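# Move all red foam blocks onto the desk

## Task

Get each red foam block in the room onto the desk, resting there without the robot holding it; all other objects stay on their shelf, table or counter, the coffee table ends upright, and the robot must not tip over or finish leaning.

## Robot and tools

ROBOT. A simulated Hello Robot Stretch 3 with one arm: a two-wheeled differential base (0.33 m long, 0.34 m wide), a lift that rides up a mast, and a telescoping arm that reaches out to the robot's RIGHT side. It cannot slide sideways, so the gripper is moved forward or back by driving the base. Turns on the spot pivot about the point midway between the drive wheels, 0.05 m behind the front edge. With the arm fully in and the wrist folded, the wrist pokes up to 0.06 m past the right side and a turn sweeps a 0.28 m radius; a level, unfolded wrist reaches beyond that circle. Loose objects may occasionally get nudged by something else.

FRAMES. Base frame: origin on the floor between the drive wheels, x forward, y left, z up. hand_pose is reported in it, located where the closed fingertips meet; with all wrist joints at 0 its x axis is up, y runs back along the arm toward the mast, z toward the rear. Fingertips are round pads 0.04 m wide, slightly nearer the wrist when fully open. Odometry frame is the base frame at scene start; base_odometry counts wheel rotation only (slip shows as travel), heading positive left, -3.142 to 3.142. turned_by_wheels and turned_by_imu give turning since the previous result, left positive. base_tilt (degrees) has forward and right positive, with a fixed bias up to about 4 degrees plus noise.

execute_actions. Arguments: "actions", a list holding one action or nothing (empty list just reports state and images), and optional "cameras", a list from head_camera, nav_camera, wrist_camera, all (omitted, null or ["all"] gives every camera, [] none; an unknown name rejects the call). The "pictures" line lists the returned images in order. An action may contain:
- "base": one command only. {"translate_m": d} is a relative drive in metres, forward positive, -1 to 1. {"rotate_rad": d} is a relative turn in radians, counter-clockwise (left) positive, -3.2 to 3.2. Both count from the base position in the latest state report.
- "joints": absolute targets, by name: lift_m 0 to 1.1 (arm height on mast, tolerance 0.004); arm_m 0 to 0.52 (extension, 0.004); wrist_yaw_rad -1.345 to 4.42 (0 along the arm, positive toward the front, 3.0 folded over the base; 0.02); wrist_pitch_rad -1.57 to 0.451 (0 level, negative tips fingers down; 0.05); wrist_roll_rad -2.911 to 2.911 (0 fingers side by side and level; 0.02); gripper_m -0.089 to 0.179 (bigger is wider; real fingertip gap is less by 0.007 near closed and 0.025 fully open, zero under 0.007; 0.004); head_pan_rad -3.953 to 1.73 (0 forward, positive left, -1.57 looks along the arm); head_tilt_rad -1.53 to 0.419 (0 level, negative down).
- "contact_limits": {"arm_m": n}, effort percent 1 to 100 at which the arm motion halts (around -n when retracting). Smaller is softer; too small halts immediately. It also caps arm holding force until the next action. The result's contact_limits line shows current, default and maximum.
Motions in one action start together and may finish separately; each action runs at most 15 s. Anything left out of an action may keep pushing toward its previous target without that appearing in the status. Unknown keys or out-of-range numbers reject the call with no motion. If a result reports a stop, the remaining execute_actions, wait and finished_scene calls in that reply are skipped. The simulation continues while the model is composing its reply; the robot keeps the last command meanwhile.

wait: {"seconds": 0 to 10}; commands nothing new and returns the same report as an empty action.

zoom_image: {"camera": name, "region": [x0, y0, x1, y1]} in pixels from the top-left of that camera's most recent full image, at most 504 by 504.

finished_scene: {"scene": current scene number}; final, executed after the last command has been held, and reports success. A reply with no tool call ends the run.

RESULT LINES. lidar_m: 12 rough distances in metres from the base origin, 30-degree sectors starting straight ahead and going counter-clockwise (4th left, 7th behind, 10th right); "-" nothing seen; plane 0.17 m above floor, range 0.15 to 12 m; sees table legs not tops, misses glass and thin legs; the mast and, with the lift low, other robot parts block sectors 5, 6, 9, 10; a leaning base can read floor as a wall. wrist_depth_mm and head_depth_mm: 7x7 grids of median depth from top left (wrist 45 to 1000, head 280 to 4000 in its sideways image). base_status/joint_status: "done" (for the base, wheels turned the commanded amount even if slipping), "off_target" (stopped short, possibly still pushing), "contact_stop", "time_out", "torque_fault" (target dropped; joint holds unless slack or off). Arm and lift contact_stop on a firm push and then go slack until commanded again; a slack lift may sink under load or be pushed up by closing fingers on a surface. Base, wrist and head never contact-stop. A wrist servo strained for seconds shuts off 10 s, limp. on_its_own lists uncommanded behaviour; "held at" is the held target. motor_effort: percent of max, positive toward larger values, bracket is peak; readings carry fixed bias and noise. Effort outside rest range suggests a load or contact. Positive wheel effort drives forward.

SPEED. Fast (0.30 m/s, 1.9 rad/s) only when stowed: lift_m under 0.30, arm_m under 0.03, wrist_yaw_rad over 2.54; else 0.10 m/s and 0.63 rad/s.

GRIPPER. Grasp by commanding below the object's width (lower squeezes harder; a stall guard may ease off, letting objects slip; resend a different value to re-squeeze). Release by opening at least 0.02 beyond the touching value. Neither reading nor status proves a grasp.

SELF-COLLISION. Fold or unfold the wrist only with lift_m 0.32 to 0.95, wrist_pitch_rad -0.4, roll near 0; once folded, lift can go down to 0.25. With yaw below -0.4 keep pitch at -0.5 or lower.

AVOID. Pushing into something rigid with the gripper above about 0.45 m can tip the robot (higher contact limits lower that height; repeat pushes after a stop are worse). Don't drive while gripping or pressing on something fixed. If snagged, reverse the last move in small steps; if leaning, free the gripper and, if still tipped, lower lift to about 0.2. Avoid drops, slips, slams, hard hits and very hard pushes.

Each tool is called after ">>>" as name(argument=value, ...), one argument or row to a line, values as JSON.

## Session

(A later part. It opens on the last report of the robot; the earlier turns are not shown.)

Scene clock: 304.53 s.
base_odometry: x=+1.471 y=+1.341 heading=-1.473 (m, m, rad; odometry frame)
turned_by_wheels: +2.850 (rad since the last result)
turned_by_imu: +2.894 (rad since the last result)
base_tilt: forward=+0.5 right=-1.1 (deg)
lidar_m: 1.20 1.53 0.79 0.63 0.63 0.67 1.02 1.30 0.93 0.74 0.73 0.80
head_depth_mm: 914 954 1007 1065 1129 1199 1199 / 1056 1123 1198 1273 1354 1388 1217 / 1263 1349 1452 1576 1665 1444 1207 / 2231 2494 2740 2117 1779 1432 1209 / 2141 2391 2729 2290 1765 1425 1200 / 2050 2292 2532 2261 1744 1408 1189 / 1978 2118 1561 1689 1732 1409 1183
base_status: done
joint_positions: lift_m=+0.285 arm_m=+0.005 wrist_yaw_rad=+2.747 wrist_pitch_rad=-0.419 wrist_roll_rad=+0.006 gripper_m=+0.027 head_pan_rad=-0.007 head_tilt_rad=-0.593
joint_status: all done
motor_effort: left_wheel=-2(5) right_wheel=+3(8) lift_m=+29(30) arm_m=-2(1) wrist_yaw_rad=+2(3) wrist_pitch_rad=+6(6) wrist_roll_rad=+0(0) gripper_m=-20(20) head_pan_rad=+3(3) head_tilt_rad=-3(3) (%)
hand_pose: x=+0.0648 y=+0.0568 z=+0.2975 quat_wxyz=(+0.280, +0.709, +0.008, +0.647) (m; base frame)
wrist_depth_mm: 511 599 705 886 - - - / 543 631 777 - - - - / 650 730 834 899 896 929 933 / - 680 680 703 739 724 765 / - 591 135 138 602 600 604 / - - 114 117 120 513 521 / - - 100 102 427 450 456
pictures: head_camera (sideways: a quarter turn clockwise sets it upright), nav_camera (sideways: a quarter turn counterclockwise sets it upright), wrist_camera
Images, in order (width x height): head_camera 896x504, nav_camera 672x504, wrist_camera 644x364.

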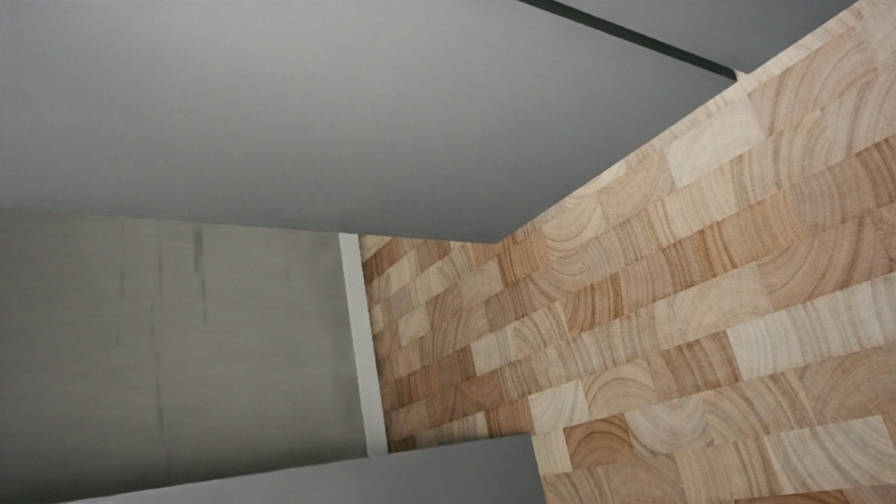

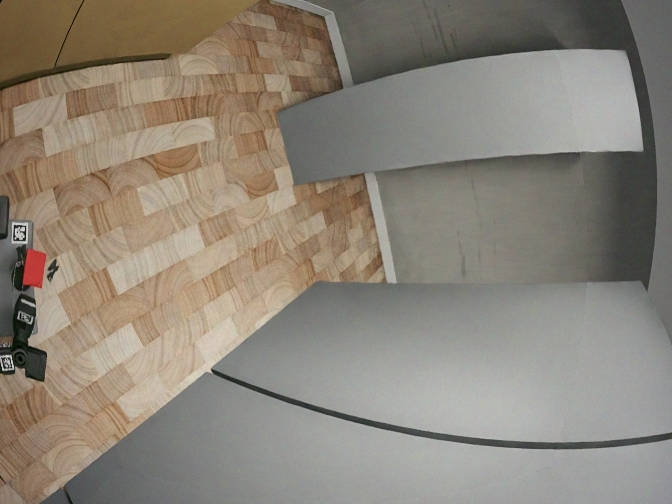

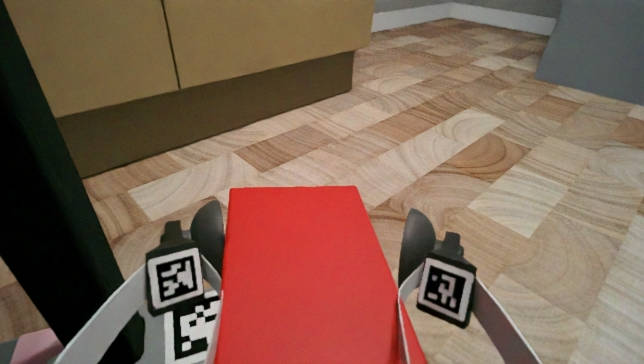

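>>> execute_actions(
  actions=[
    {"base":{"translate_m":1.0}},
  ],
  cameras=["head_camera"],
)

Scene clock: 313.10 s.
base_odometry: x=+1.568 y=+0.346 heading=-1.473 (m, m, rad; odometry frame)
turned_by_wheels: +0.000 (rad since the last result)
turned_by_imu: +0.001 (rad since the last result)
base_tilt: forward=+0.5 right=-1.1 (deg)
lidar_m: 0.57 0.69 0.66 1.62 1.04 1.09 1.65 0.93 0.44 0.35 0.35 0.38
head_depth_mm: 416 438 460 486 514 546 583 / 481 511 543 581 619 667 722 / 1442 1579 1716 716 780 861 949 / 1384 1537 1743 2006 1770 1422 1168 / 1326 1483 1671 1883 1743 1420 1190 / 1276 1415 1564 1781 1738 1426 1187 / 1227 1354 1503 1706 1726 1401 1182
base_status: done
joint_positions: lift_m=+0.285 arm_m=+0.005 wrist_yaw_rad=+2.748 wrist_pitch_rad=-0.420 wrist_roll_rad=+0.006 gripper_m=+0.027 head_pan_rad=-0.007 head_tilt_rad=-0.593
joint_status: not commanded
motor_effort: left_wheel=-2(6) right_wheel=+2(11) lift_m=+30(29) arm_m=-2(2) wrist_yaw_rad=+2(1) wrist_pitch_rad=+6(6) wrist_roll_rad=+0(0) gripper_m=-20(20) head_pan_rad=+3(3) head_tilt_rad=-2(3) (%)
hand_pose: x=+0.0647 y=+0.0568 z=+0.2974 quat_wxyz=(+0.280, +0.709, +0.009, +0.647) (m; base frame)
wrist_depth_mm: - - - 800 645 799 - / - - - 843 699 978 - / 843 855 885 865 782 885 952 / - 684 694 704 726 732 766 / - 585 135 138 609 622 615 / - - 115 117 120 517 525 / - - 100 102 424 449 460
pictures: head_camera (sideways: a quarter turn clockwise sets it upright)
Images, in order (width x height): head_camera 896x504.

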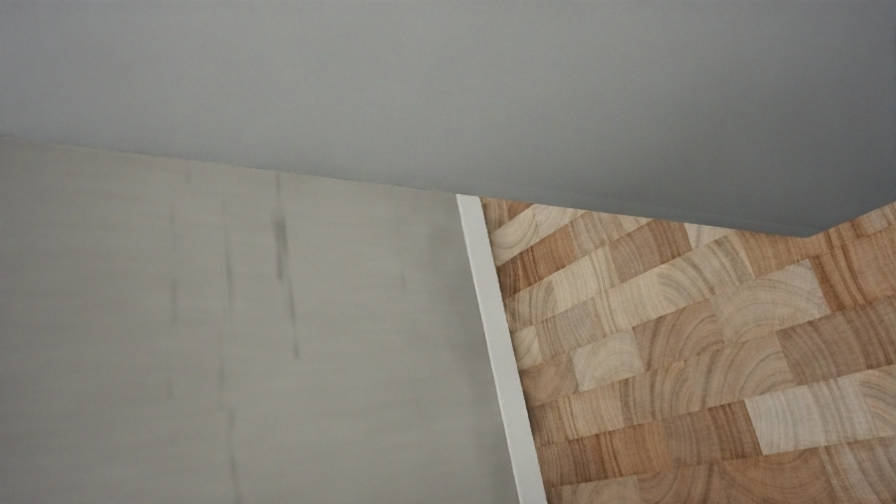

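>>> execute_actions(
  actions=[
    {"base":{"rotate_rad":0.28}},
  ],
  cameras=[],
)

>>> execute_actions(
  actions=[
    {"base":{"translate_m":0.5}},
  ],
  cameras=["head_camera","nav_camera"],
)

Scene clock: 319.17 s.
base_odometry: x=+1.568 y=+0.346 heading=-1.193 (m, m, rad; odometry frame)
turned_by_wheels: +0.280 (rad since the last result)
turned_by_imu: +0.283 (rad since the last result)
base_tilt: forward=+0.5 right=-1.1 (deg)
lidar_m: 1.53 0.67 0.78 1.01 1.02 1.29 2.21 0.57 0.38 0.35 0.35 0.44
head_depth_mm: 1324 1491 1678 1840 723 730 739 / 1306 1464 1652 1885 1784 1368 988 / 1299 1449 1631 1874 1795 1437 1214 / 1272 1424 1595 1843 1772 1431 1208 / 1268 1410 1577 1805 1742 1416 1203 / 1252 1384 1562 1763 1732 1411 1187 / 1218 1312 1472 1391 1305 1267 1136
base_status: done
joint_positions: lift_m=+0.285 arm_m=+0.005 wrist_yaw_rad=+2.748 wrist_pitch_rad=-0.420 wrist_roll_rad=+0.006 gripper_m=+0.027 head_pan_rad=-0.007 head_tilt_rad=-0.593
joint_status: not commanded
motor_effort: left_wheel=-1(6) right_wheel=+3(12) lift_m=+30(29) arm_m=-3(2) wrist_yaw_rad=+2(1) wrist_pitch_rad=+6(6) wrist_roll_rad=+0(0) gripper_m=-21(20) head_pan_rad=+3(3) head_tilt_rad=-2(3) (%)
hand_pose: x=+0.0647 y=+0.0569 z=+0.2974 quat_wxyz=(+0.280, +0.709, +0.009, +0.647) (m; base frame)
wrist_depth_mm: 792 - - - 814 595 585 / 917 - - - 844 638 652 / 850 845 880 874 843 675 764 / - 686 709 718 720 693 752 / - 594 135 138 600 606 624 / - - 115 117 120 519 526 / - - 100 102 431 444 451
pictures: none
No camera images: the call's "cameras" was empty. Leave "cameras" out to get every camera's image.

Scene clock: 322.40 s.
base_odometry: x=+1.753 y=-0.119 heading=-1.193 (m, m, rad; odometry frame)
turned_by_wheels: +0.000 (rad since the last result)
turned_by_imu: +0.001 (rad since the last result)
base_tilt: forward=+0.4 right=-1.1 (deg)
lidar_m: 1.04 0.55 0.34 0.34 1.23 1.36 2.09 0.47 0.31 0.29 0.29 1.13
head_depth_mm: 885 995 1118 1286 1515 1462 1224 / 872 974 1103 1264 1485 1446 1210 / 860 962 1090 1242 1447 1435 1211 / 855 946 1070 1223 1421 1434 1209 / 844 938 1052 1202 1390 1427 1193 / 838 925 1034 1187 1369 1412 1189 / 827 912 1025 1160 1325 1363 1174
base_status: done
joint_positions: lift_m=+0.285 arm_m=+0.005 wrist_yaw_rad=+2.748 wrist_pitch_rad=-0.420 wrist_roll_rad=+0.006 gripper_m=+0.027 head_pan_rad=-0.007 head_tilt_rad=-0.593
joint_status: not commanded
motor_effort: left_wheel=-1(6) right_wheel=+3(11) lift_m=+30(30) arm_m=-3(2) wrist_yaw_rad=+1(1) wrist_pitch_rad=+7(7) wrist_roll_rad=+0(0) gripper_m=-20(20) head_pan_rad=+3(3) head_tilt_rad=-3(3) (%)
hand_pose: x=+0.0647 y=+0.0569 z=+0.2974 quat_wxyz=(+0.280, +0.709, +0.009, +0.647) (m; base frame)
wrist_depth_mm: - - 387 538 475 538 758 / - - 446 562 529 625 817 / 865 831 521 616 577 701 829 / - 664 545 575 616 697 760 / - 579 134 138 611 619 611 / - - 115 117 120 515 524 / - - 100 102 428 456 455
pictures: head_camera (sideways: a quarter turn clockwise sets it upright), nav_camera (sideways: a quarter turn counterclockwise sets it upright)
Images, in order (width x height): head_camera 896x504, nav_camera 672x504.

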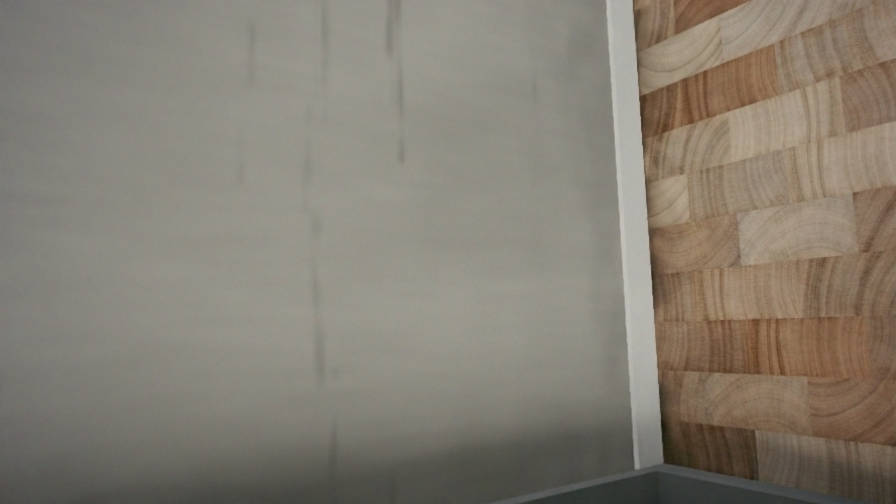

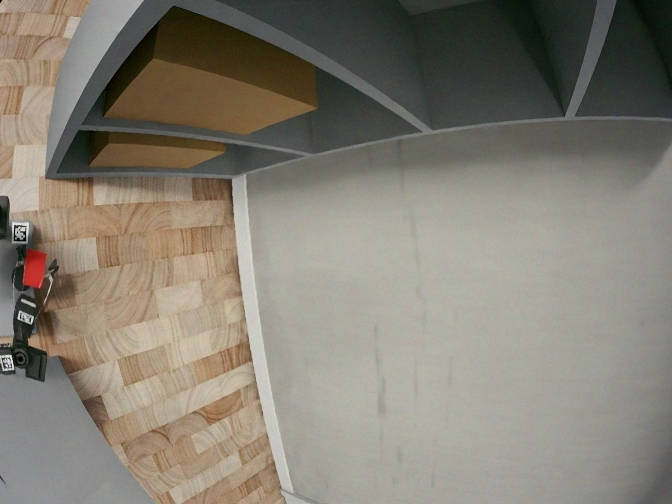

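>>> execute_actions(
  actions=[
    {"base":{"translate_m":0.55}},
  ],
  cameras=[],
)

>>> execute_actions(
  actions=[],
  cameras=["nav_camera"],
)

Scene clock: 328.63 s.
base_odometry: x=+1.956 y=-0.630 heading=-1.193 (m, m, rad; odometry frame)
turned_by_wheels: +0.000 (rad since the last result)
turned_by_imu: +0.000 (rad since the last result)
base_tilt: forward=+0.5 right=-1.1 (deg)
lidar_m: 0.50 0.50 0.43 0.40 0.41 0.54 1.62 0.51 0.59 2.60 0.81 0.54
head_depth_mm: 400 446 506 580 685 832 1062 / 395 440 497 571 669 811 1024 / 390 434 490 560 656 792 995 / 384 429 483 552 643 774 971 / 381 423 475 541 630 757 942 / 377 417 468 534 619 737 913 / 372 413 461 525 609 724 888
base_status: done
joint_positions: lift_m=+0.285 arm_m=+0.005 wrist_yaw_rad=+2.748 wrist_pitch_rad=-0.420 wrist_roll_rad=+0.006 gripper_m=+0.027 head_pan_rad=-0.007 head_tilt_rad=-0.594
joint_status: not commanded
motor_effort: left_wheel=-2(5) right_wheel=+3(12) lift_m=+29(29) arm_m=-1(2) wrist_yaw_rad=+2(2) wrist_pitch_rad=+6(6) wrist_roll_rad=+0(0) gripper_m=-20(20) head_pan_rad=+3(3) head_tilt_rad=-2(3) (%)
hand_pose: x=+0.0647 y=+0.0569 z=+0.2974 quat_wxyz=(+0.280, +0.709, +0.009, +0.647) (m; base frame)
wrist_depth_mm: 357 382 426 858 592 500 404 / 371 401 459 854 625 508 408 / 399 437 500 755 651 537 432 / - 475 529 605 667 539 445 / - 492 134 138 608 574 453 / - - 115 118 119 522 460 / - - 100 102 425 450 444
pictures: none
No camera images: the call's "cameras" was empty. Leave "cameras" out to get every camera's image.

Scene clock: 328.63 s.
base_odometry: x=+1.956 y=-0.630 heading=-1.193 (m, m, rad; odometry frame)
turned_by_wheels: +0.000 (rad since the last result)
turned_by_imu: +0.000 (rad since the last result)
base_tilt: forward=+0.5 right=-1.1 (deg)
lidar_m: 0.50 0.50 0.43 0.40 0.41 0.54 1.62 0.51 0.59 2.60 0.81 0.54
head_depth_mm: 400 446 506 580 685 832 1062 / 395 440 497 571 669 811 1024 / 390 434 490 560 656 792 995 / 384 429 483 552 643 774 971 / 381 423 475 541 630 757 942 / 377 417 468 534 619 737 913 / 372 413 461 525 609 724 888
base_status: done
joint_positions: lift_m=+0.285 arm_m=+0.005 wrist_yaw_rad=+2.748 wrist_pitch_rad=-0.420 wrist_roll_rad=+0.006 gripper_m=+0.027 head_pan_rad=-0.007 head_tilt_rad=-0.594
joint_status: not commanded
motor_effort: left_wheel=-2(5) right_wheel=+3(12) lift_m=+29(29) arm_m=-1(2) wrist_yaw_rad=+2(2) wrist_pitch_rad=+6(6) wrist_roll_rad=+0(0) gripper_m=-20(20) head_pan_rad=+3(3) head_tilt_rad=-2(3) (%)
hand_pose: x=+0.0647 y=+0.0569 z=+0.2974 quat_wxyz=(+0.280, +0.709, +0.009, +0.647) (m; base frame)
wrist_depth_mm: 357 382 426 858 592 500 404 / 371 401 459 854 625 508 408 / 399 437 500 755 651 537 432 / - 475 529 605 667 539 445 / - 492 134 138 608 574 453 / - - 115 118 119 522 460 / - - 100 102 425 450 444
pictures: nav_camera (sideways: a quarter turn counterclockwise sets it upright)
Images, in order (width x height): nav_camera 672x504.

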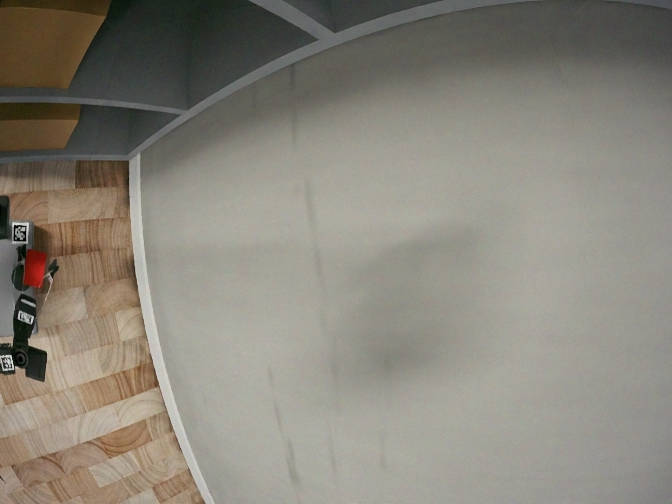

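>>> execute_actions(
  actions=[
    {"base":{"rotate_rad":-1.555},"joints":{"head_pan_rad":-0.3,"head_tilt_rad":-0.5}},
  ],
  cameras=[],
)

>>> execute_actions(
  actions=[
    {"base":{"translate_m":1.0}},
  ],
)

Scene clock: 334.33 s.
base_odometry: x=+1.956 y=-0.630 heading=-2.748 (m, m, rad; odometry frame)
turned_by_wheels: -1.555 (rad since the last result)
turned_by_imu: -1.572 (rad since the last result)
base_tilt: forward=+0.5 right=-1.1 (deg)
lidar_m: 2.60 0.78 0.53 0.50 0.51 0.43 0.40 0.41 0.54 1.35 0.51 0.60
head_depth_mm: 576 600 626 653 682 717 750 / 2961 2896 741 779 822 868 923 / 2873 3123 3440 2698 1887 1129 1172 / 2764 2965 3370 2686 1946 1529 1259 / 2631 2868 3190 2654 1932 1512 1250 / 2534 2743 3032 2586 1911 1506 1239 / 2465 2657 2922 2584 1900 1493 1235
base_status: done
joint_positions: lift_m=+0.285 arm_m=+0.005 wrist_yaw_rad=+2.748 wrist_pitch_rad=-0.420 wrist_roll_rad=+0.006 gripper_m=+0.027 head_pan_rad=-0.293 head_tilt_rad=-0.507
joint_status: all done
motor_effort: left_wheel=+1(9) right_wheel=-1(9) lift_m=+30(29) arm_m=-2(2) wrist_yaw_rad=+1(1) wrist_pitch_rad=+7(7) wrist_roll_rad=+0(0) gripper_m=-20(20) head_pan_rad=-3(21) head_tilt_rad=+4(13) (%)
hand_pose: x=+0.0647 y=+0.0568 z=+0.2974 quat_wxyz=(+0.280, +0.709, +0.009, +0.647) (m; base frame)
wrist_depth_mm: 420 465 504 564 623 743 872 / 454 486 547 617 690 851 - / 484 523 589 684 782 886 949 / - 557 613 677 723 714 743 / - 572 134 137 614 618 616 / - - 115 117 120 516 516 / - - 100 102 422 440 460
pictures: none
No camera images: the call's "cameras" was empty. Leave "cameras" out to get every camera's image.

Scene clock: 339.37 s.
base_odometry: x=+1.032 y=-1.014 heading=-2.748 (m, m, rad; odometry frame)
turned_by_wheels: +0.000 (rad since the last result)
turned_by_imu: +0.001 (rad since the last result)
base_tilt: forward=+0.5 right=-1.2 (deg)
lidar_m: 1.60 0.90 0.63 0.59 0.60 0.77 1.39 0.58 0.48 0.97 2.63 2.18
head_depth_mm: 2096 2299 2010 2425 1997 1567 1286 / 2002 2222 1964 2635 1977 1544 1278 / 1904 2114 1907 2530 1967 1537 1269 / 1830 2000 1862 2390 1947 1528 1257 / 1758 1931 1838 2351 1918 1527 1249 / 1699 1831 1805 2196 1922 1514 1248 / 1627 1777 1948 2160 1906 1497 1235
base_status: done
joint_positions: lift_m=+0.285 arm_m=+0.005 wrist_yaw_rad=+2.748 wrist_pitch_rad=-0.420 wrist_roll_rad=+0.006 gripper_m=+0.027 head_pan_rad=-0.293 head_tilt_rad=-0.506
joint_status: not commanded
motor_effort: left_wheel=+1(9) right_wheel=-1(6) lift_m=+29(30) arm_m=-2(2) wrist_yaw_rad=+1(1) wrist_pitch_rad=+6(7) wrist_roll_rad=+0(1) gripper_m=-20(20) head_pan_rad=-3(3) head_tilt_rad=+3(4) (%)
hand_pose: x=+0.0647 y=+0.0568 z=+0.2974 quat_wxyz=(+0.280, +0.709, +0.009, +0.647) (m; base frame)
wrist_depth_mm: 496 526 577 658 716 871 - / 518 561 627 694 806 932 - / 582 618 669 769 838 936 972 / - 636 697 692 693 726 744 / - 580 134 138 611 602 610 / - - 115 118 120 524 523 / - - 100 103 424 446 457
pictures: head_camera (sideways: a quarter turn clockwise sets it upright), nav_camera (sideways: a quarter turn counterclockwise sets it upright), wrist_camera
Images, in order (width x height): head_camera 896x504, nav_camera 672x504, wrist_camera 644x364.

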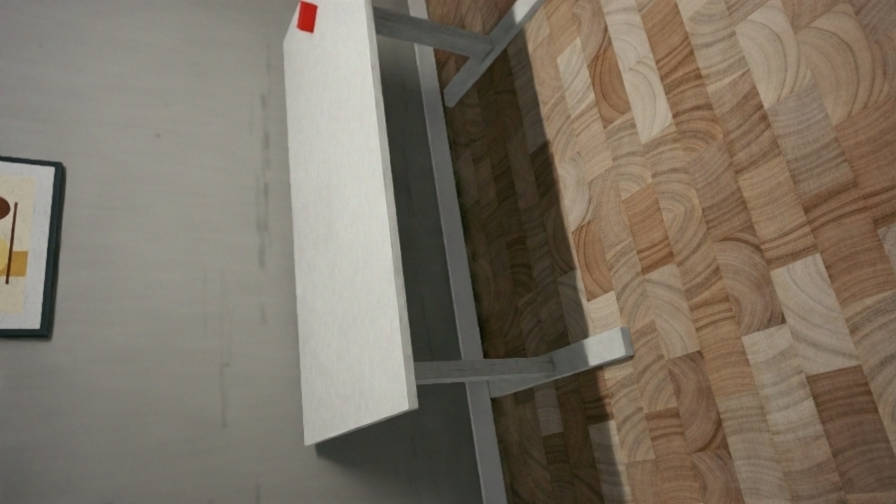

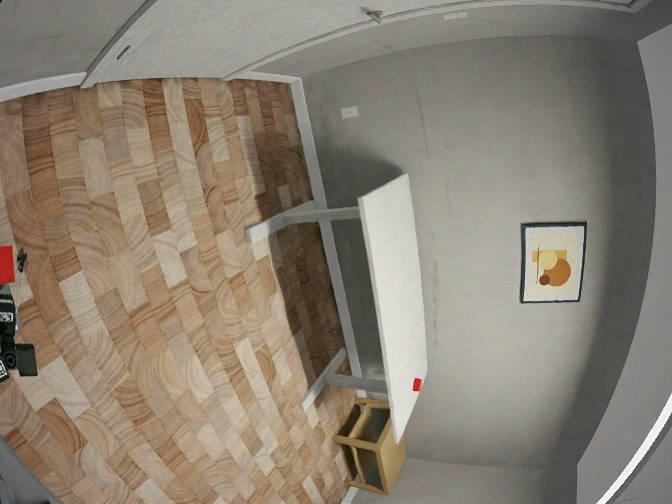

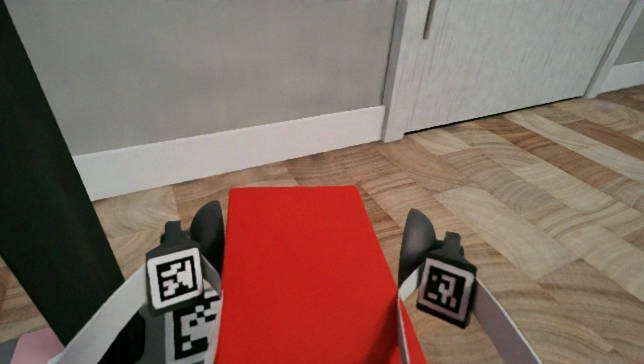

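>>> execute_actions(
  actions=[
    {"base":{"translate_m":0.95},"joints":{"head_pan_rad":-0.6,"head_tilt_rad":-0.9}},
  ],
  cameras=[],
)

>>> execute_actions(
  actions=[
    {"joints":{"lift_m":0.9}},
  ],
  cameras=["head_camera","nav_camera"],
)

Scene clock: 356.33 s.
base_odometry: x=+0.155 y=-1.378 heading=-2.748 (m, m, rad; odometry frame)
turned_by_wheels: +0.000 (rad since the last result)
turned_by_imu: +0.001 (rad since the last result)
base_tilt: forward=+0.5 right=-1.2 (deg)
lidar_m: 0.67 1.06 0.70 0.65 0.67 0.88 1.69 1.28 1.66 3.04 1.58 0.67
head_depth_mm: 1481 1114 885 1641 1432 1255 1114 / 1399 1097 878 1551 1443 1251 1106 / 1316 1088 869 740 1419 1242 1120 / 1230 1077 862 716 1377 1232 1097 / 1138 1065 854 713 1288 1211 1091 / 1054 1053 845 709 635 1220 1081 / 990 1038 839 721 1358 1216 1080
base_status: done
joint_positions: lift_m=+0.285 arm_m=+0.005 wrist_yaw_rad=+2.748 wrist_pitch_rad=-0.420 wrist_roll_rad=+0.006 gripper_m=+0.027 head_pan_rad=-0.593 head_tilt_rad=-0.889
joint_status: all done
motor_effort: left_wheel=+0(8) right_wheel=-1(7) lift_m=+29(30) arm_m=-2(2) wrist_yaw_rad=+1(2) wrist_pitch_rad=+6(6) wrist_roll_rad=+1(0) gripper_m=-20(20) head_pan_rad=-3(20) head_tilt_rad=-5(27) (%)
hand_pose: x=+0.0647 y=+0.0568 z=+0.2974 quat_wxyz=(+0.280, +0.709, +0.009, +0.647) (m; base frame)
wrist_depth_mm: 540 582 638 732 855 - 875 / 575 624 705 779 923 - 904 / 627 670 765 845 895 926 918 / - 678 700 714 710 732 751 / - 589 135 138 617 607 621 / - - 115 118 119 515 515 / - - 100 102 424 451 462
pictures: none
No camera images: the call's "cameras" was empty. Leave "cameras" out to get every camera's image.

Scene clock: 362.77 s.
base_odometry: x=+0.155 y=-1.378 heading=-2.748 (m, m, rad; odometry frame)
turned_by_wheels: +0.000 (rad since the last result)
turned_by_imu: +0.000 (rad since the last result)
base_tilt: forward=+0.5 right=-1.2 (deg)
lidar_m: 0.67 1.06 0.70 0.66 0.67 0.88 1.70 1.28 1.66 3.05 1.58 0.68
head_depth_mm: 1474 1113 884 1637 1440 1252 1151 / 1397 1097 872 1563 1421 1253 1140 / 1314 1087 868 741 1416 1240 1124 / 1225 1081 861 716 1382 1231 1096 / 1135 1067 855 711 1278 1221 1091 / 1056 1056 844 706 636 1221 1102 / 982 1044 839 717 1359 1216 1101
base_status: not commanded
joint_positions: lift_m=+0.900 arm_m=+0.005 wrist_yaw_rad=+2.748 wrist_pitch_rad=-0.420 wrist_roll_rad=+0.006 gripper_m=+0.027 head_pan_rad=-0.593 head_tilt_rad=-0.889
joint_status: all done
motor_effort: left_wheel=+1(1) right_wheel=-1(1) lift_m=+38(39) arm_m=-1(3) wrist_yaw_rad=+1(2) wrist_pitch_rad=+6(7) wrist_roll_rad=+0(0) gripper_m=-20(20) head_pan_rad=-3(2) head_tilt_rad=-5(5) (%)
hand_pose: x=+0.0647 y=+0.0568 z=+0.9121 quat_wxyz=(+0.280, +0.709, +0.009, +0.647) (m; base frame)
wrist_depth_mm: 543 579 652 700 829 - 890 / 582 623 696 793 899 - 908 / 624 675 769 847 - - 944 / - 732 801 883 - - 947 / - 814 135 138 - - - / 737 - 117 118 120 - - / 783 - 103 102 - - -
pictures: head_camera (sideways: a quarter turn clockwise sets it upright), nav_camera (sideways: a quarter turn counterclockwise sets it upright)
Images, in order (width x height): head_camera 896x504, nav_camera 672x504.

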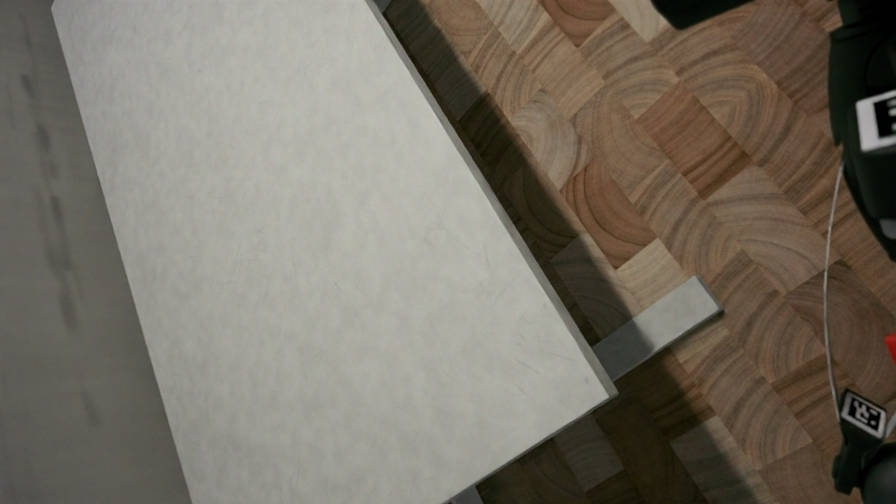

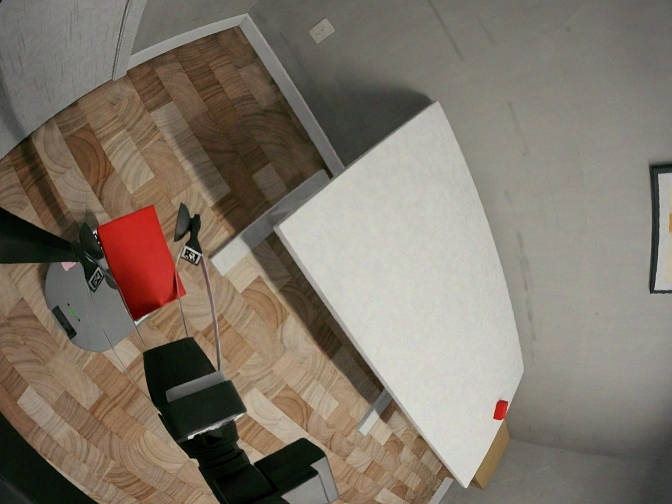

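>>> execute_actions(
  actions=[
    {"joints":{"wrist_yaw_rad":0.2,"head_pan_rad":-1.57,"head_tilt_rad":-0.7},"base":{"rotate_rad":0.7}},
  ],
  cameras=[],
)

>>> execute_actions(
  actions=[
    {"joints":{"arm_m":0.33,"lift_m":0.80}},
  ],
  cameras=["head_camera","wrist_camera"],
)

Scene clock: 370.37 s.
base_odometry: x=+0.155 y=-1.378 heading=-2.048 (m, m, rad; odometry frame)
turned_by_wheels: +0.700 (rad since the last result)
turned_by_imu: +0.710 (rad since the last result)
base_tilt: forward=+0.5 right=-1.2 (deg)
lidar_m: 0.88 0.67 0.66 0.70 1.05 1.28 1.43 1.97 2.16 1.43 0.67 1.09
head_depth_mm: 2609 2629 1378 2033 1743 - - / 2190 2392 1172 1897 1711 - - / 1862 1717 1164 943 1646 - - / 1582 1648 1151 871 - - - / 1383 1504 1136 865 468 1299 1137 / 1235 1371 1120 857 689 1236 1105 / 1113 1223 1109 850 688 588 1112
base_status: done
joint_positions: lift_m=+0.900 arm_m=+0.005 wrist_yaw_rad=+0.203 wrist_pitch_rad=-0.420 wrist_roll_rad=+0.006 gripper_m=+0.027 head_pan_rad=-1.563 head_tilt_rad=-0.705
joint_status: all done
motor_effort: left_wheel=-1(4) right_wheel=+3(8) lift_m=+38(38) arm_m=-2(1) wrist_yaw_rad=-2(1) wrist_pitch_rad=+7(7) wrist_roll_rad=+0(0) gripper_m=-20(20) head_pan_rad=-2(33) head_tilt_rad=+2(17) (%)
hand_pose: x=+0.0236 y=-0.3698 z=+0.9121 quat_wxyz=(+0.701, +0.217, -0.675, -0.078) (m; base frame)
wrist_depth_mm: 710 806 945 - - - - / 720 818 859 945 984 - - / 643 635 643 676 684 705 - / 504 512 524 530 548 608 - / 425 436 134 138 467 - - / 361 369 117 117 120 - - / 318 322 103 102 - - -
pictures: none
No camera images: the call's "cameras" was empty. Leave "cameras" out to get every camera's image.

Scene clock: 373.97 s.
base_odometry: x=+0.155 y=-1.378 heading=-2.048 (m, m, rad; odometry frame)
turned_by_wheels: +0.000 (rad since the last result)
turned_by_imu: +0.000 (rad since the last result)
base_tilt: forward=+0.5 right=-1.1 (deg)
lidar_m: 0.88 0.67 0.66 0.70 1.05 1.28 1.43 1.98 2.16 1.43 0.67 1.09
head_depth_mm: 2617 2673 1383 2045 1683 - - / 2214 2427 1201 - - 1321 1161 / 1830 1720 1227 1817 1610 1347 1158 / 1574 1664 1202 793 1499 1343 1144 / 1382 1510 1138 837 717 1324 1138 / 1236 1371 1124 861 691 1227 1110 / 1112 1225 1106 852 688 589 1110
base_status: not commanded
joint_positions: lift_m=+0.800 arm_m=+0.330 wrist_yaw_rad=+0.201 wrist_pitch_rad=-0.420 wrist_roll_rad=+0.006 gripper_m=+0.027 head_pan_rad=-1.563 head_tilt_rad=-0.704
joint_status: all done
motor_effort: left_wheel=-2(1) right_wheel=+3(3) lift_m=+29(33) arm_m=+2(5) wrist_yaw_rad=+0(2) wrist_pitch_rad=+7(7) wrist_roll_rad=+0(0) gripper_m=-20(20) head_pan_rad=-2(2) head_tilt_rad=+2(2) (%)
hand_pose: x=+0.0233 y=-0.6944 z=+0.8124 quat_wxyz=(+0.701, +0.216, -0.675, -0.078) (m; base frame)
wrist_depth_mm: 576 660 781 873 - - - / 567 580 601 611 652 671 723 / 424 439 450 457 471 484 492 / 348 350 356 360 371 380 386 / 289 295 135 138 314 307 317 / 246 260 117 117 120 269 270 / 221 220 103 102 216 228 240
pictures: head_camera (sideways: a quarter turn clockwise sets it upright), wrist_camera
Images, in order (width x height): head_camera 896x504, wrist_camera 644x364.

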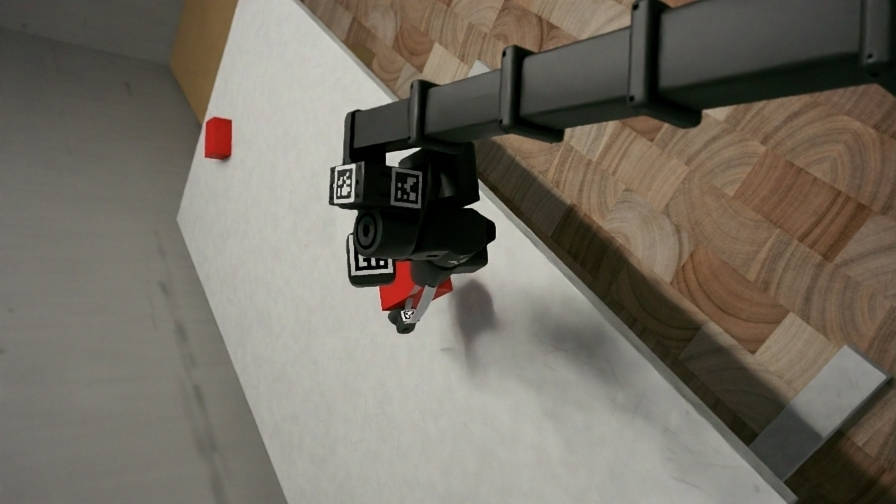

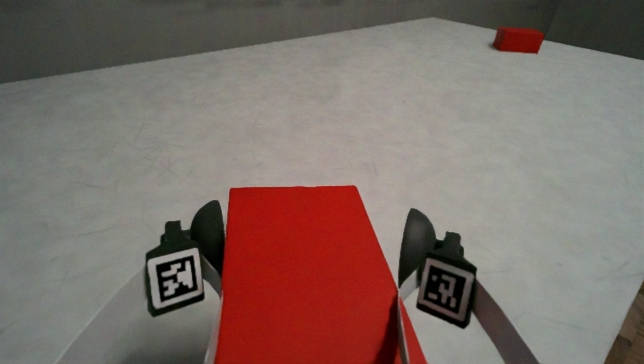

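>>> execute_actions(
  actions=[
    {"joints":{"wrist_yaw_rad":0.55,"lift_m":0.735}},
  ],
  cameras=["wrist_camera"],
)

Scene clock: 378.60 s.
base_odometry: x=+0.155 y=-1.378 heading=-2.048 (m, m, rad; odometry frame)
turned_by_wheels: +0.000 (rad since the last result)
turned_by_imu: +0.000 (rad since the last result)
base_tilt: forward=+0.4 right=-1.1 (deg)
lidar_m: 0.89 0.67 0.66 0.70 1.05 1.28 1.43 1.98 2.16 1.43 0.67 1.09
head_depth_mm: 2572 2680 1384 2053 1634 1391 1190 / 2188 2436 1182 1956 - - 1134 / 1846 1724 1167 - 1615 1336 1150 / 1582 1672 1148 966 1522 1341 1148 / 1387 1506 1131 811 715 1318 1137 / 1237 1368 1127 859 692 1230 1104 / 1119 1229 1112 848 687 589 1107
base_status: not commanded
joint_positions: lift_m=+0.735 arm_m=+0.330 wrist_yaw_rad=+0.547 wrist_pitch_rad=-0.420 wrist_roll_rad=+0.006 gripper_m=+0.027 head_pan_rad=-1.563 head_tilt_rad=-0.704
joint_status: all done
motor_effort: left_wheel=-1(2) right_wheel=+3(3) lift_m=+29(29) arm_m=+2(2) wrist_yaw_rad=+2(3) wrist_pitch_rad=+7(6) wrist_roll_rad=+0(0) gripper_m=-20(20) head_pan_rad=-3(2) head_tilt_rad=+3(2) (%)
hand_pose: x=+0.0951 y=-0.6662 z=+0.7474 quat_wxyz=(+0.704, +0.329, -0.628, +0.044) (m; base frame)
wrist_depth_mm: 560 583 629 669 704 738 804 / 391 410 415 432 455 464 483 / 301 307 312 313 329 338 342 / 240 243 248 257 260 268 268 / 203 202 135 138 220 219 221 / 172 179 117 118 120 185 187 / 154 153 103 102 150 160 162
pictures: wrist_camera
Images, in order (width x height): wrist_camera 644x364.

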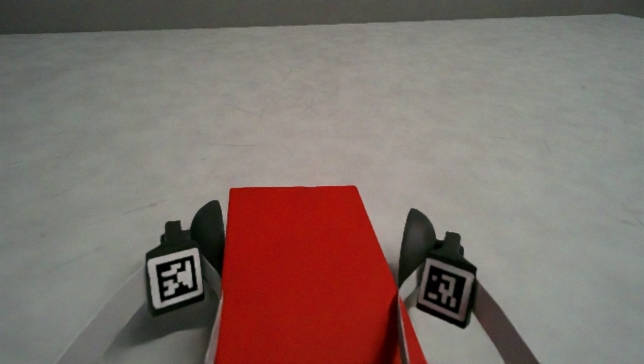

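>>> execute_actions(
  actions=[
    {"joints":{"lift_m":0.727}},
  ],
  cameras=[],
)

>>> execute_actions(
  actions=[
    {"joints":{"gripper_m":0.14}},
  ],
  cameras=[],
)

>>> execute_actions(
  actions=[
    {"joints":{"lift_m":0.85}},
  ],
  cameras=[],
)

>>> execute_actions(
  actions=[
    {"joints":{"arm_m":0.005,"head_tilt_rad":-0.5,"head_pan_rad":-1.3}},
  ],
)

Scene clock: 382.93 s.
base_odometry: x=+0.155 y=-1.378 heading=-2.048 (m, m, rad; odometry frame)
turned_by_wheels: +0.000 (rad since the last result)
turned_by_imu: +0.000 (rad since the last result)
base_tilt: forward=+0.5 right=-1.1 (deg)
lidar_m: 0.89 0.67 0.66 0.70 1.05 1.28 1.43 1.98 2.16 1.43 0.67 1.09
head_depth_mm: 2592 2659 1386 2026 1626 1402 1190 / 2199 2395 1181 1943 - - - / 1852 1721 1165 - 1586 1340 1153 / 1582 1661 1154 967 1517 1339 1148 / 1387 1513 1139 892 716 1335 1138 / 1232 1376 1130 860 692 1237 1103 / 1118 1225 1114 847 688 589 1107
base_status: not commanded
joint_positions: lift_m=+0.727 arm_m=+0.330 wrist_yaw_rad=+0.548 wrist_pitch_rad=-0.408 wrist_roll_rad=+0.006 gripper_m=+0.027 head_pan_rad=-1.563 head_tilt_rad=-0.704
joint_status: all done
motor_effort: left_wheel=-2(1) right_wheel=+4(4) lift_m=+26(30) arm_m=+2(2) wrist_yaw_rad=+1(1) wrist_pitch_rad=+3(7) wrist_roll_rad=+0(1) gripper_m=-20(20) head_pan_rad=-2(2) head_tilt_rad=+2(2) (%)
hand_pose: x=+0.0960 y=-0.6674 z=+0.7422 quat_wxyz=(+0.704, +0.325, -0.630, +0.048) (m; base frame)
wrist_depth_mm: 550 581 639 692 736 775 843 / 389 406 413 438 449 471 485 / 295 299 309 316 323 331 339 / 236 241 243 247 252 259 264 / 195 197 135 138 214 212 215 / 167 173 118 117 120 179 182 / 150 148 103 102 146 155 157
pictures: none
No camera images: the call's "cameras" was empty. Leave "cameras" out to get every camera's image.

Scene clock: 384.57 s.
base_odometry: x=+0.155 y=-1.378 heading=-2.048 (m, m, rad; odometry frame)
turned_by_wheels: +0.000 (rad since the last result)
turned_by_imu: +0.000 (rad since the last result)
base_tilt: forward=+0.5 right=-1.1 (deg)
lidar_m: 0.88 0.67 0.66 0.70 1.05 1.28 1.43 1.97 2.16 1.43 0.67 1.09
head_depth_mm: 2572 2628 1375 2032 1631 1389 1202 / 2216 2393 1173 1965 - - - / 1840 1729 1169 - 1587 1345 1156 / 1571 1673 1153 972 1528 1340 1144 / 1391 1501 1137 850 718 1332 1147 / 1230 1378 1127 869 693 1234 1105 / 1116 1229 1110 847 684 588 1113
base_status: not commanded
joint_positions: lift_m=+0.727 arm_m=+0.330 wrist_yaw_rad=+0.548 wrist_pitch_rad=-0.415 wrist_roll_rad=+0.006 gripper_m=+0.140 head_pan_rad=-1.563 head_tilt_rad=-0.704
joint_status: all done
motor_effort: left_wheel=-2(2) right_wheel=+4(4) lift_m=+28(28) arm_m=+2(1) wrist_yaw_rad=+1(2) wrist_pitch_rad=+5(5) wrist_roll_rad=+1(1) gripper_m=+0(85) head_pan_rad=-2(2) head_tilt_rad=+2(2) (%)
hand_pose: x=+0.0956 y=-0.6668 z=+0.7406 quat_wxyz=(+0.704, +0.328, -0.628, +0.046) (m; base frame)
wrist_depth_mm: 551 591 633 658 711 741 762 / 382 390 400 423 438 454 471 / 286 294 298 307 314 325 331 / 230 233 237 243 250 253 259 / 192 202 145 137 203 215 212 / - - 119 116 168 - 179 / 141 145 103 101 108 149 155
pictures: none
No camera images: the call's "cameras" was empty. Leave "cameras" out to get every camera's image.

Scene clock: 386.53 s.
base_odometry: x=+0.155 y=-1.378 heading=-2.048 (m, m, rad; odometry frame)
turned_by_wheels: +0.000 (rad since the last result)
turned_by_imu: +0.000 (rad since the last result)
base_tilt: forward=+0.5 right=-1.1 (deg)
lidar_m: 0.88 0.67 0.66 0.70 1.05 1.28 1.43 1.97 2.16 1.43 0.67 1.09
head_depth_mm: 2589 2652 1390 2127 - - - / 2187 2430 1298 - 1621 1349 1160 / 1840 1730 1337 909 1611 1353 1157 / 1577 1665 1266 814 1511 1325 1153 / 1393 1509 1182 791 718 1326 1141 / 1244 1373 1121 829 692 1231 1107 / 1120 1224 1105 848 686 590 1113
base_status: not commanded
joint_positions: lift_m=+0.850 arm_m=+0.330 wrist_yaw_rad=+0.548 wrist_pitch_rad=-0.416 wrist_roll_rad=+0.006 gripper_m=+0.140 head_pan_rad=-1.563 head_tilt_rad=-0.704
joint_status: all done
motor_effort: left_wheel=-1(2) right_wheel=+4(3) lift_m=+37(39) arm_m=+1(2) wrist_yaw_rad=+2(2) wrist_pitch_rad=+5(5) wrist_roll_rad=+1(0) gripper_m=+0(1) head_pan_rad=-2(2) head_tilt_rad=+3(2) (%)
hand_pose: x=+0.0955 y=-0.6666 z=+0.8630 quat_wxyz=(+0.704, +0.328, -0.628, +0.045) (m; base frame)
wrist_depth_mm: 565 617 676 724 811 902 - / 590 643 712 770 795 833 823 / 532 535 552 568 581 597 619 / 424 428 441 452 470 466 484 / 356 373 366 374 381 401 392 / 315 - 314 318 319 - 333 / 262 269 272 271 281 279 290
pictures: none
No camera images: the call's "cameras" was empty. Leave "cameras" out to get every camera's image.

Scene clock: 390.13 s.
base_odometry: x=+0.155 y=-1.378 heading=-2.048 (m, m, rad; odometry frame)
turned_by_wheels: +0.000 (rad since the last result)
turned_by_imu: +0.000 (rad since the last result)
base_tilt: forward=+0.5 right=-1.1 (deg)
lidar_m: 0.88 0.67 0.66 0.70 1.05 1.28 1.43 1.97 2.15 1.43 0.67 1.09
head_depth_mm: 1563 1778 1939 1225 916 1556 1282 / 1401 1576 1742 1203 878 1422 1274 / 1275 1421 1570 1188 867 728 - / 1168 1284 1432 1183 862 677 - / 1091 1190 1301 1161 853 673 584 / 1010 1092 1203 1158 849 668 540 / 938 1018 1107 1140 840 664 579
base_status: not commanded
joint_positions: lift_m=+0.850 arm_m=+0.005 wrist_yaw_rad=+0.549 wrist_pitch_rad=-0.416 wrist_roll_rad=+0.006 gripper_m=+0.140 head_pan_rad=-1.307 head_tilt_rad=-0.507
joint_status: all done
motor_effort: left_wheel=-1(1) right_wheel=+3(4) lift_m=+37(37) arm_m=-2(2) wrist_yaw_rad=+1(1) wrist_pitch_rad=+5(5) wrist_roll_rad=+1(1) gripper_m=+0(0) head_pan_rad=+3(22) head_tilt_rad=+2(21) (%)
hand_pose: x=+0.0958 y=-0.3419 z=+0.8629 quat_wxyz=(+0.704, +0.328, -0.628, +0.046) (m; base frame)
wrist_depth_mm: 700 750 826 914 - - - / 766 790 748 784 809 830 890 / 812 610 557 571 589 603 630 / 855 477 446 456 435 461 487 / 940 671 372 373 379 399 401 / - - 315 319 326 - - / - 276 274 287 - - -
pictures: head_camera (sideways: a quarter turn clockwise sets it upright), nav_camera (sideways: a quarter turn counterclockwise sets it upright), wrist_camera
Images, in order (width x height): head_camera 896x504, nav_camera 672x504, wrist_camera 644x364.

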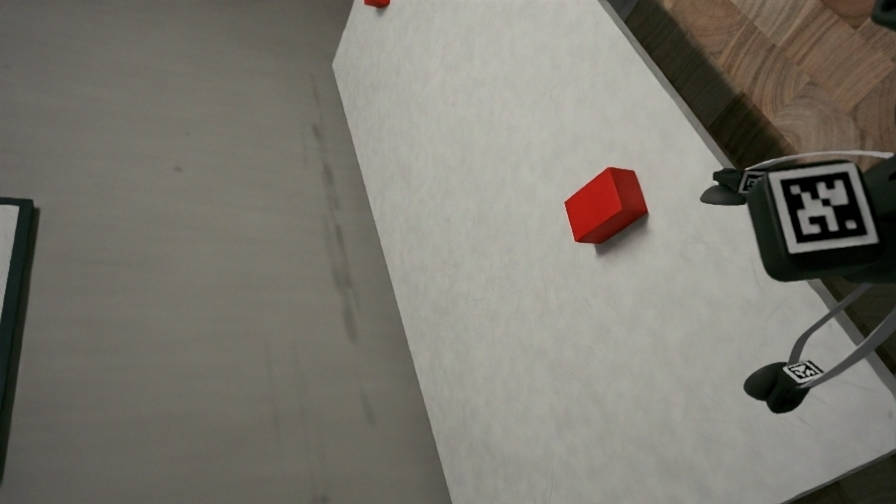

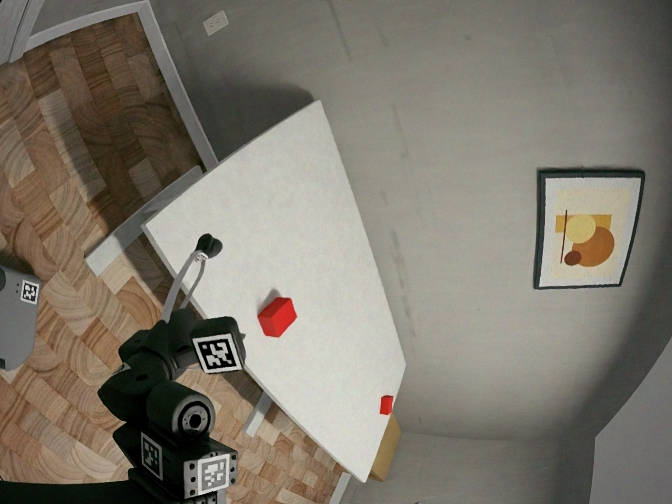

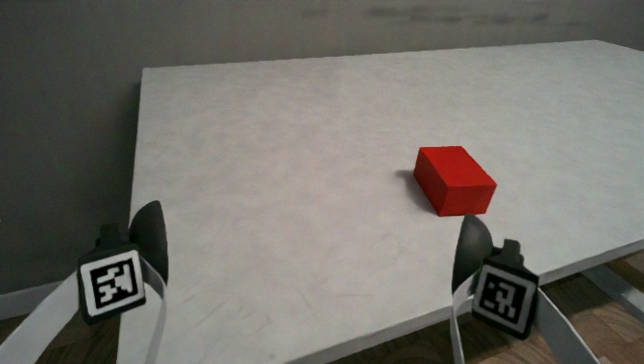

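>>> execute_actions(
  actions=[
    {"joints":{"head_tilt_rad":-0.35,"head_pan_rad":-1.9}},
  ],
  cameras=["head_camera","nav_camera"],
)

>>> execute_actions(
  actions=[
    {"joints":{"head_tilt_rad":0.0,"head_pan_rad":-3.3}},
  ],
  cameras=["head_camera","nav_camera"],
)

Scene clock: 395.70 s.
base_odometry: x=+0.155 y=-1.378 heading=-2.048 (m, m, rad; odometry frame)
turned_by_wheels: +0.000 (rad since the last result)
turned_by_imu: +0.000 (rad since the last result)
base_tilt: forward=+0.5 right=-1.1 (deg)
lidar_m: 0.89 0.67 0.66 0.70 1.05 1.28 1.43 1.97 2.16 1.43 0.67 1.09
head_depth_mm: 2552 2686 2873 3052 2468 1783 1419 / 2610 2773 2935 3138 2457 1804 1420 / 2695 2881 3110 3220 2424 1777 1395 / 2742 2975 3129 1653 2160 1762 1397 / 2451 2621 2859 1615 1059 1697 1383 / 1960 2061 2180 1586 1041 800 1334 / 1639 1698 1795 1566 1026 768 648
base_status: not commanded
joint_positions: lift_m=+0.850 arm_m=+0.005 wrist_yaw_rad=+0.549 wrist_pitch_rad=-0.416 wrist_roll_rad=+0.006 gripper_m=+0.140 head_pan_rad=-1.893 head_tilt_rad=-0.359
joint_status: all done
motor_effort: left_wheel=-1(2) right_wheel=+3(4) lift_m=+37(37) arm_m=-2(2) wrist_yaw_rad=+0(0) wrist_pitch_rad=+5(5) wrist_roll_rad=+1(1) gripper_m=+0(0) head_pan_rad=-3(30) head_tilt_rad=+4(19) (%)
hand_pose: x=+0.0958 y=-0.3419 z=+0.8629 quat_wxyz=(+0.704, +0.328, -0.628, +0.046) (m; base frame)
wrist_depth_mm: 711 767 838 908 - - - / 763 799 756 793 809 809 868 / 796 610 552 566 593 601 628 / 868 479 444 452 435 455 482 / 941 666 368 375 381 404 400 / - - 314 316 324 - - / - 281 276 289 - - -
pictures: head_camera (sideways: a quarter turn clockwise sets it upright), nav_camera (sideways: a quarter turn counterclockwise sets it upright)
Images, in order (width x height): head_camera 896x504, nav_camera 672x504.

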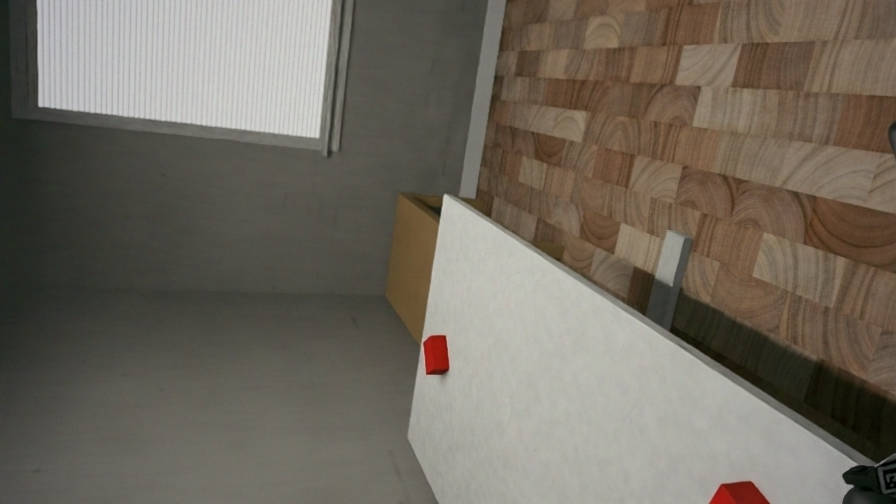

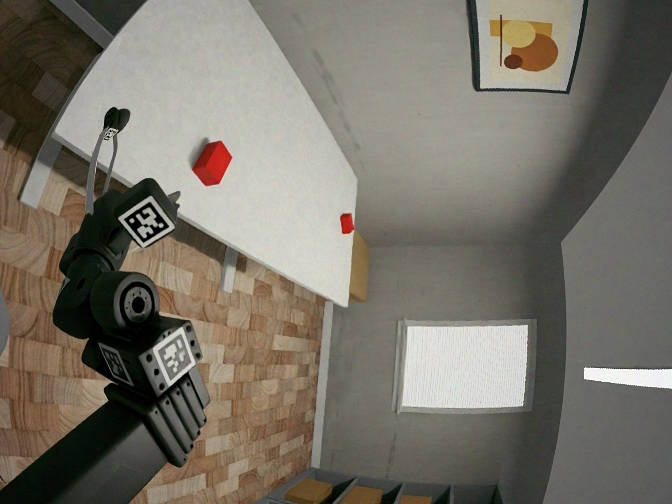

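Scene clock: 396.93 s.
base_odometry: x=+0.155 y=-1.378 heading=-2.048 (m, m, rad; odometry frame)
turned_by_wheels: +0.000 (rad since the last result)
turned_by_imu: +0.000 (rad since the last result)
base_tilt: forward=+0.5 right=-1.2 (deg)
lidar_m: 0.88 0.67 0.66 0.70 1.05 1.28 1.44 1.97 2.16 1.43 0.67 1.09
head_depth_mm: 1810 2717 3568 2539 2594 2493 2142 / 1816 1327 1379 1415 1367 1437 1529 / 1858 1608 1747 1721 1508 1734 1442 / 1855 1633 1862 1395 1384 1441 1574 / 1881 1827 1964 1480 1480 1453 1473 / 1890 1871 1810 1773 1736 1545 1572 / 1896 2374 1647 1643 1646 1648 1644
base_status: not commanded
joint_positions: lift_m=+0.850 arm_m=+0.005 wrist_yaw_rad=+0.549 wrist_pitch_rad=-0.416 wrist_roll_rad=+0.006 gripper_m=+0.140 head_pan_rad=-3.293 head_tilt_rad=-0.013
joint_status: all done
motor_effort: left_wheel=+0(1) right_wheel=+3(3) lift_m=+37(37) arm_m=-2(2) wrist_yaw_rad=+0(0) wrist_pitch_rad=+5(5) wrist_roll_rad=+1(1) gripper_m=+0(0) head_pan_rad=-2(34) head_tilt_rad=+7(27) (%)
hand_pose: x=+0.0958 y=-0.3419 z=+0.8629 quat_wxyz=(+0.704, +0.328, -0.628, +0.046) (m; base frame)
wrist_depth_mm: 715 759 831 914 - - - / 750 783 739 774 821 850 851 / 801 619 568 556 591 617 626 / 870 467 444 451 432 448 489 / 959 666 366 378 383 407 397 / - - 313 316 320 - - / - 278 275 285 - - -
pictures: head_camera (sideways: a quarter turn clockwise sets it upright), nav_camera (sideways: a quarter turn counterclockwise sets it upright)
Images, in order (width x height): head_camera 896x504, nav_camera 672x504.

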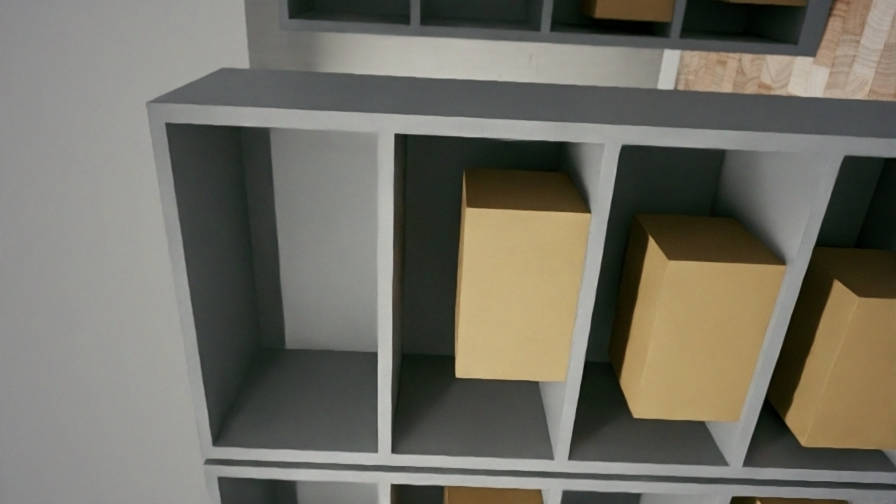

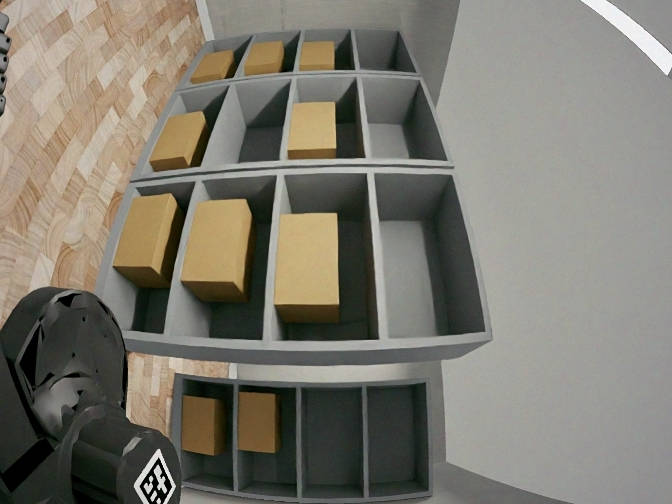

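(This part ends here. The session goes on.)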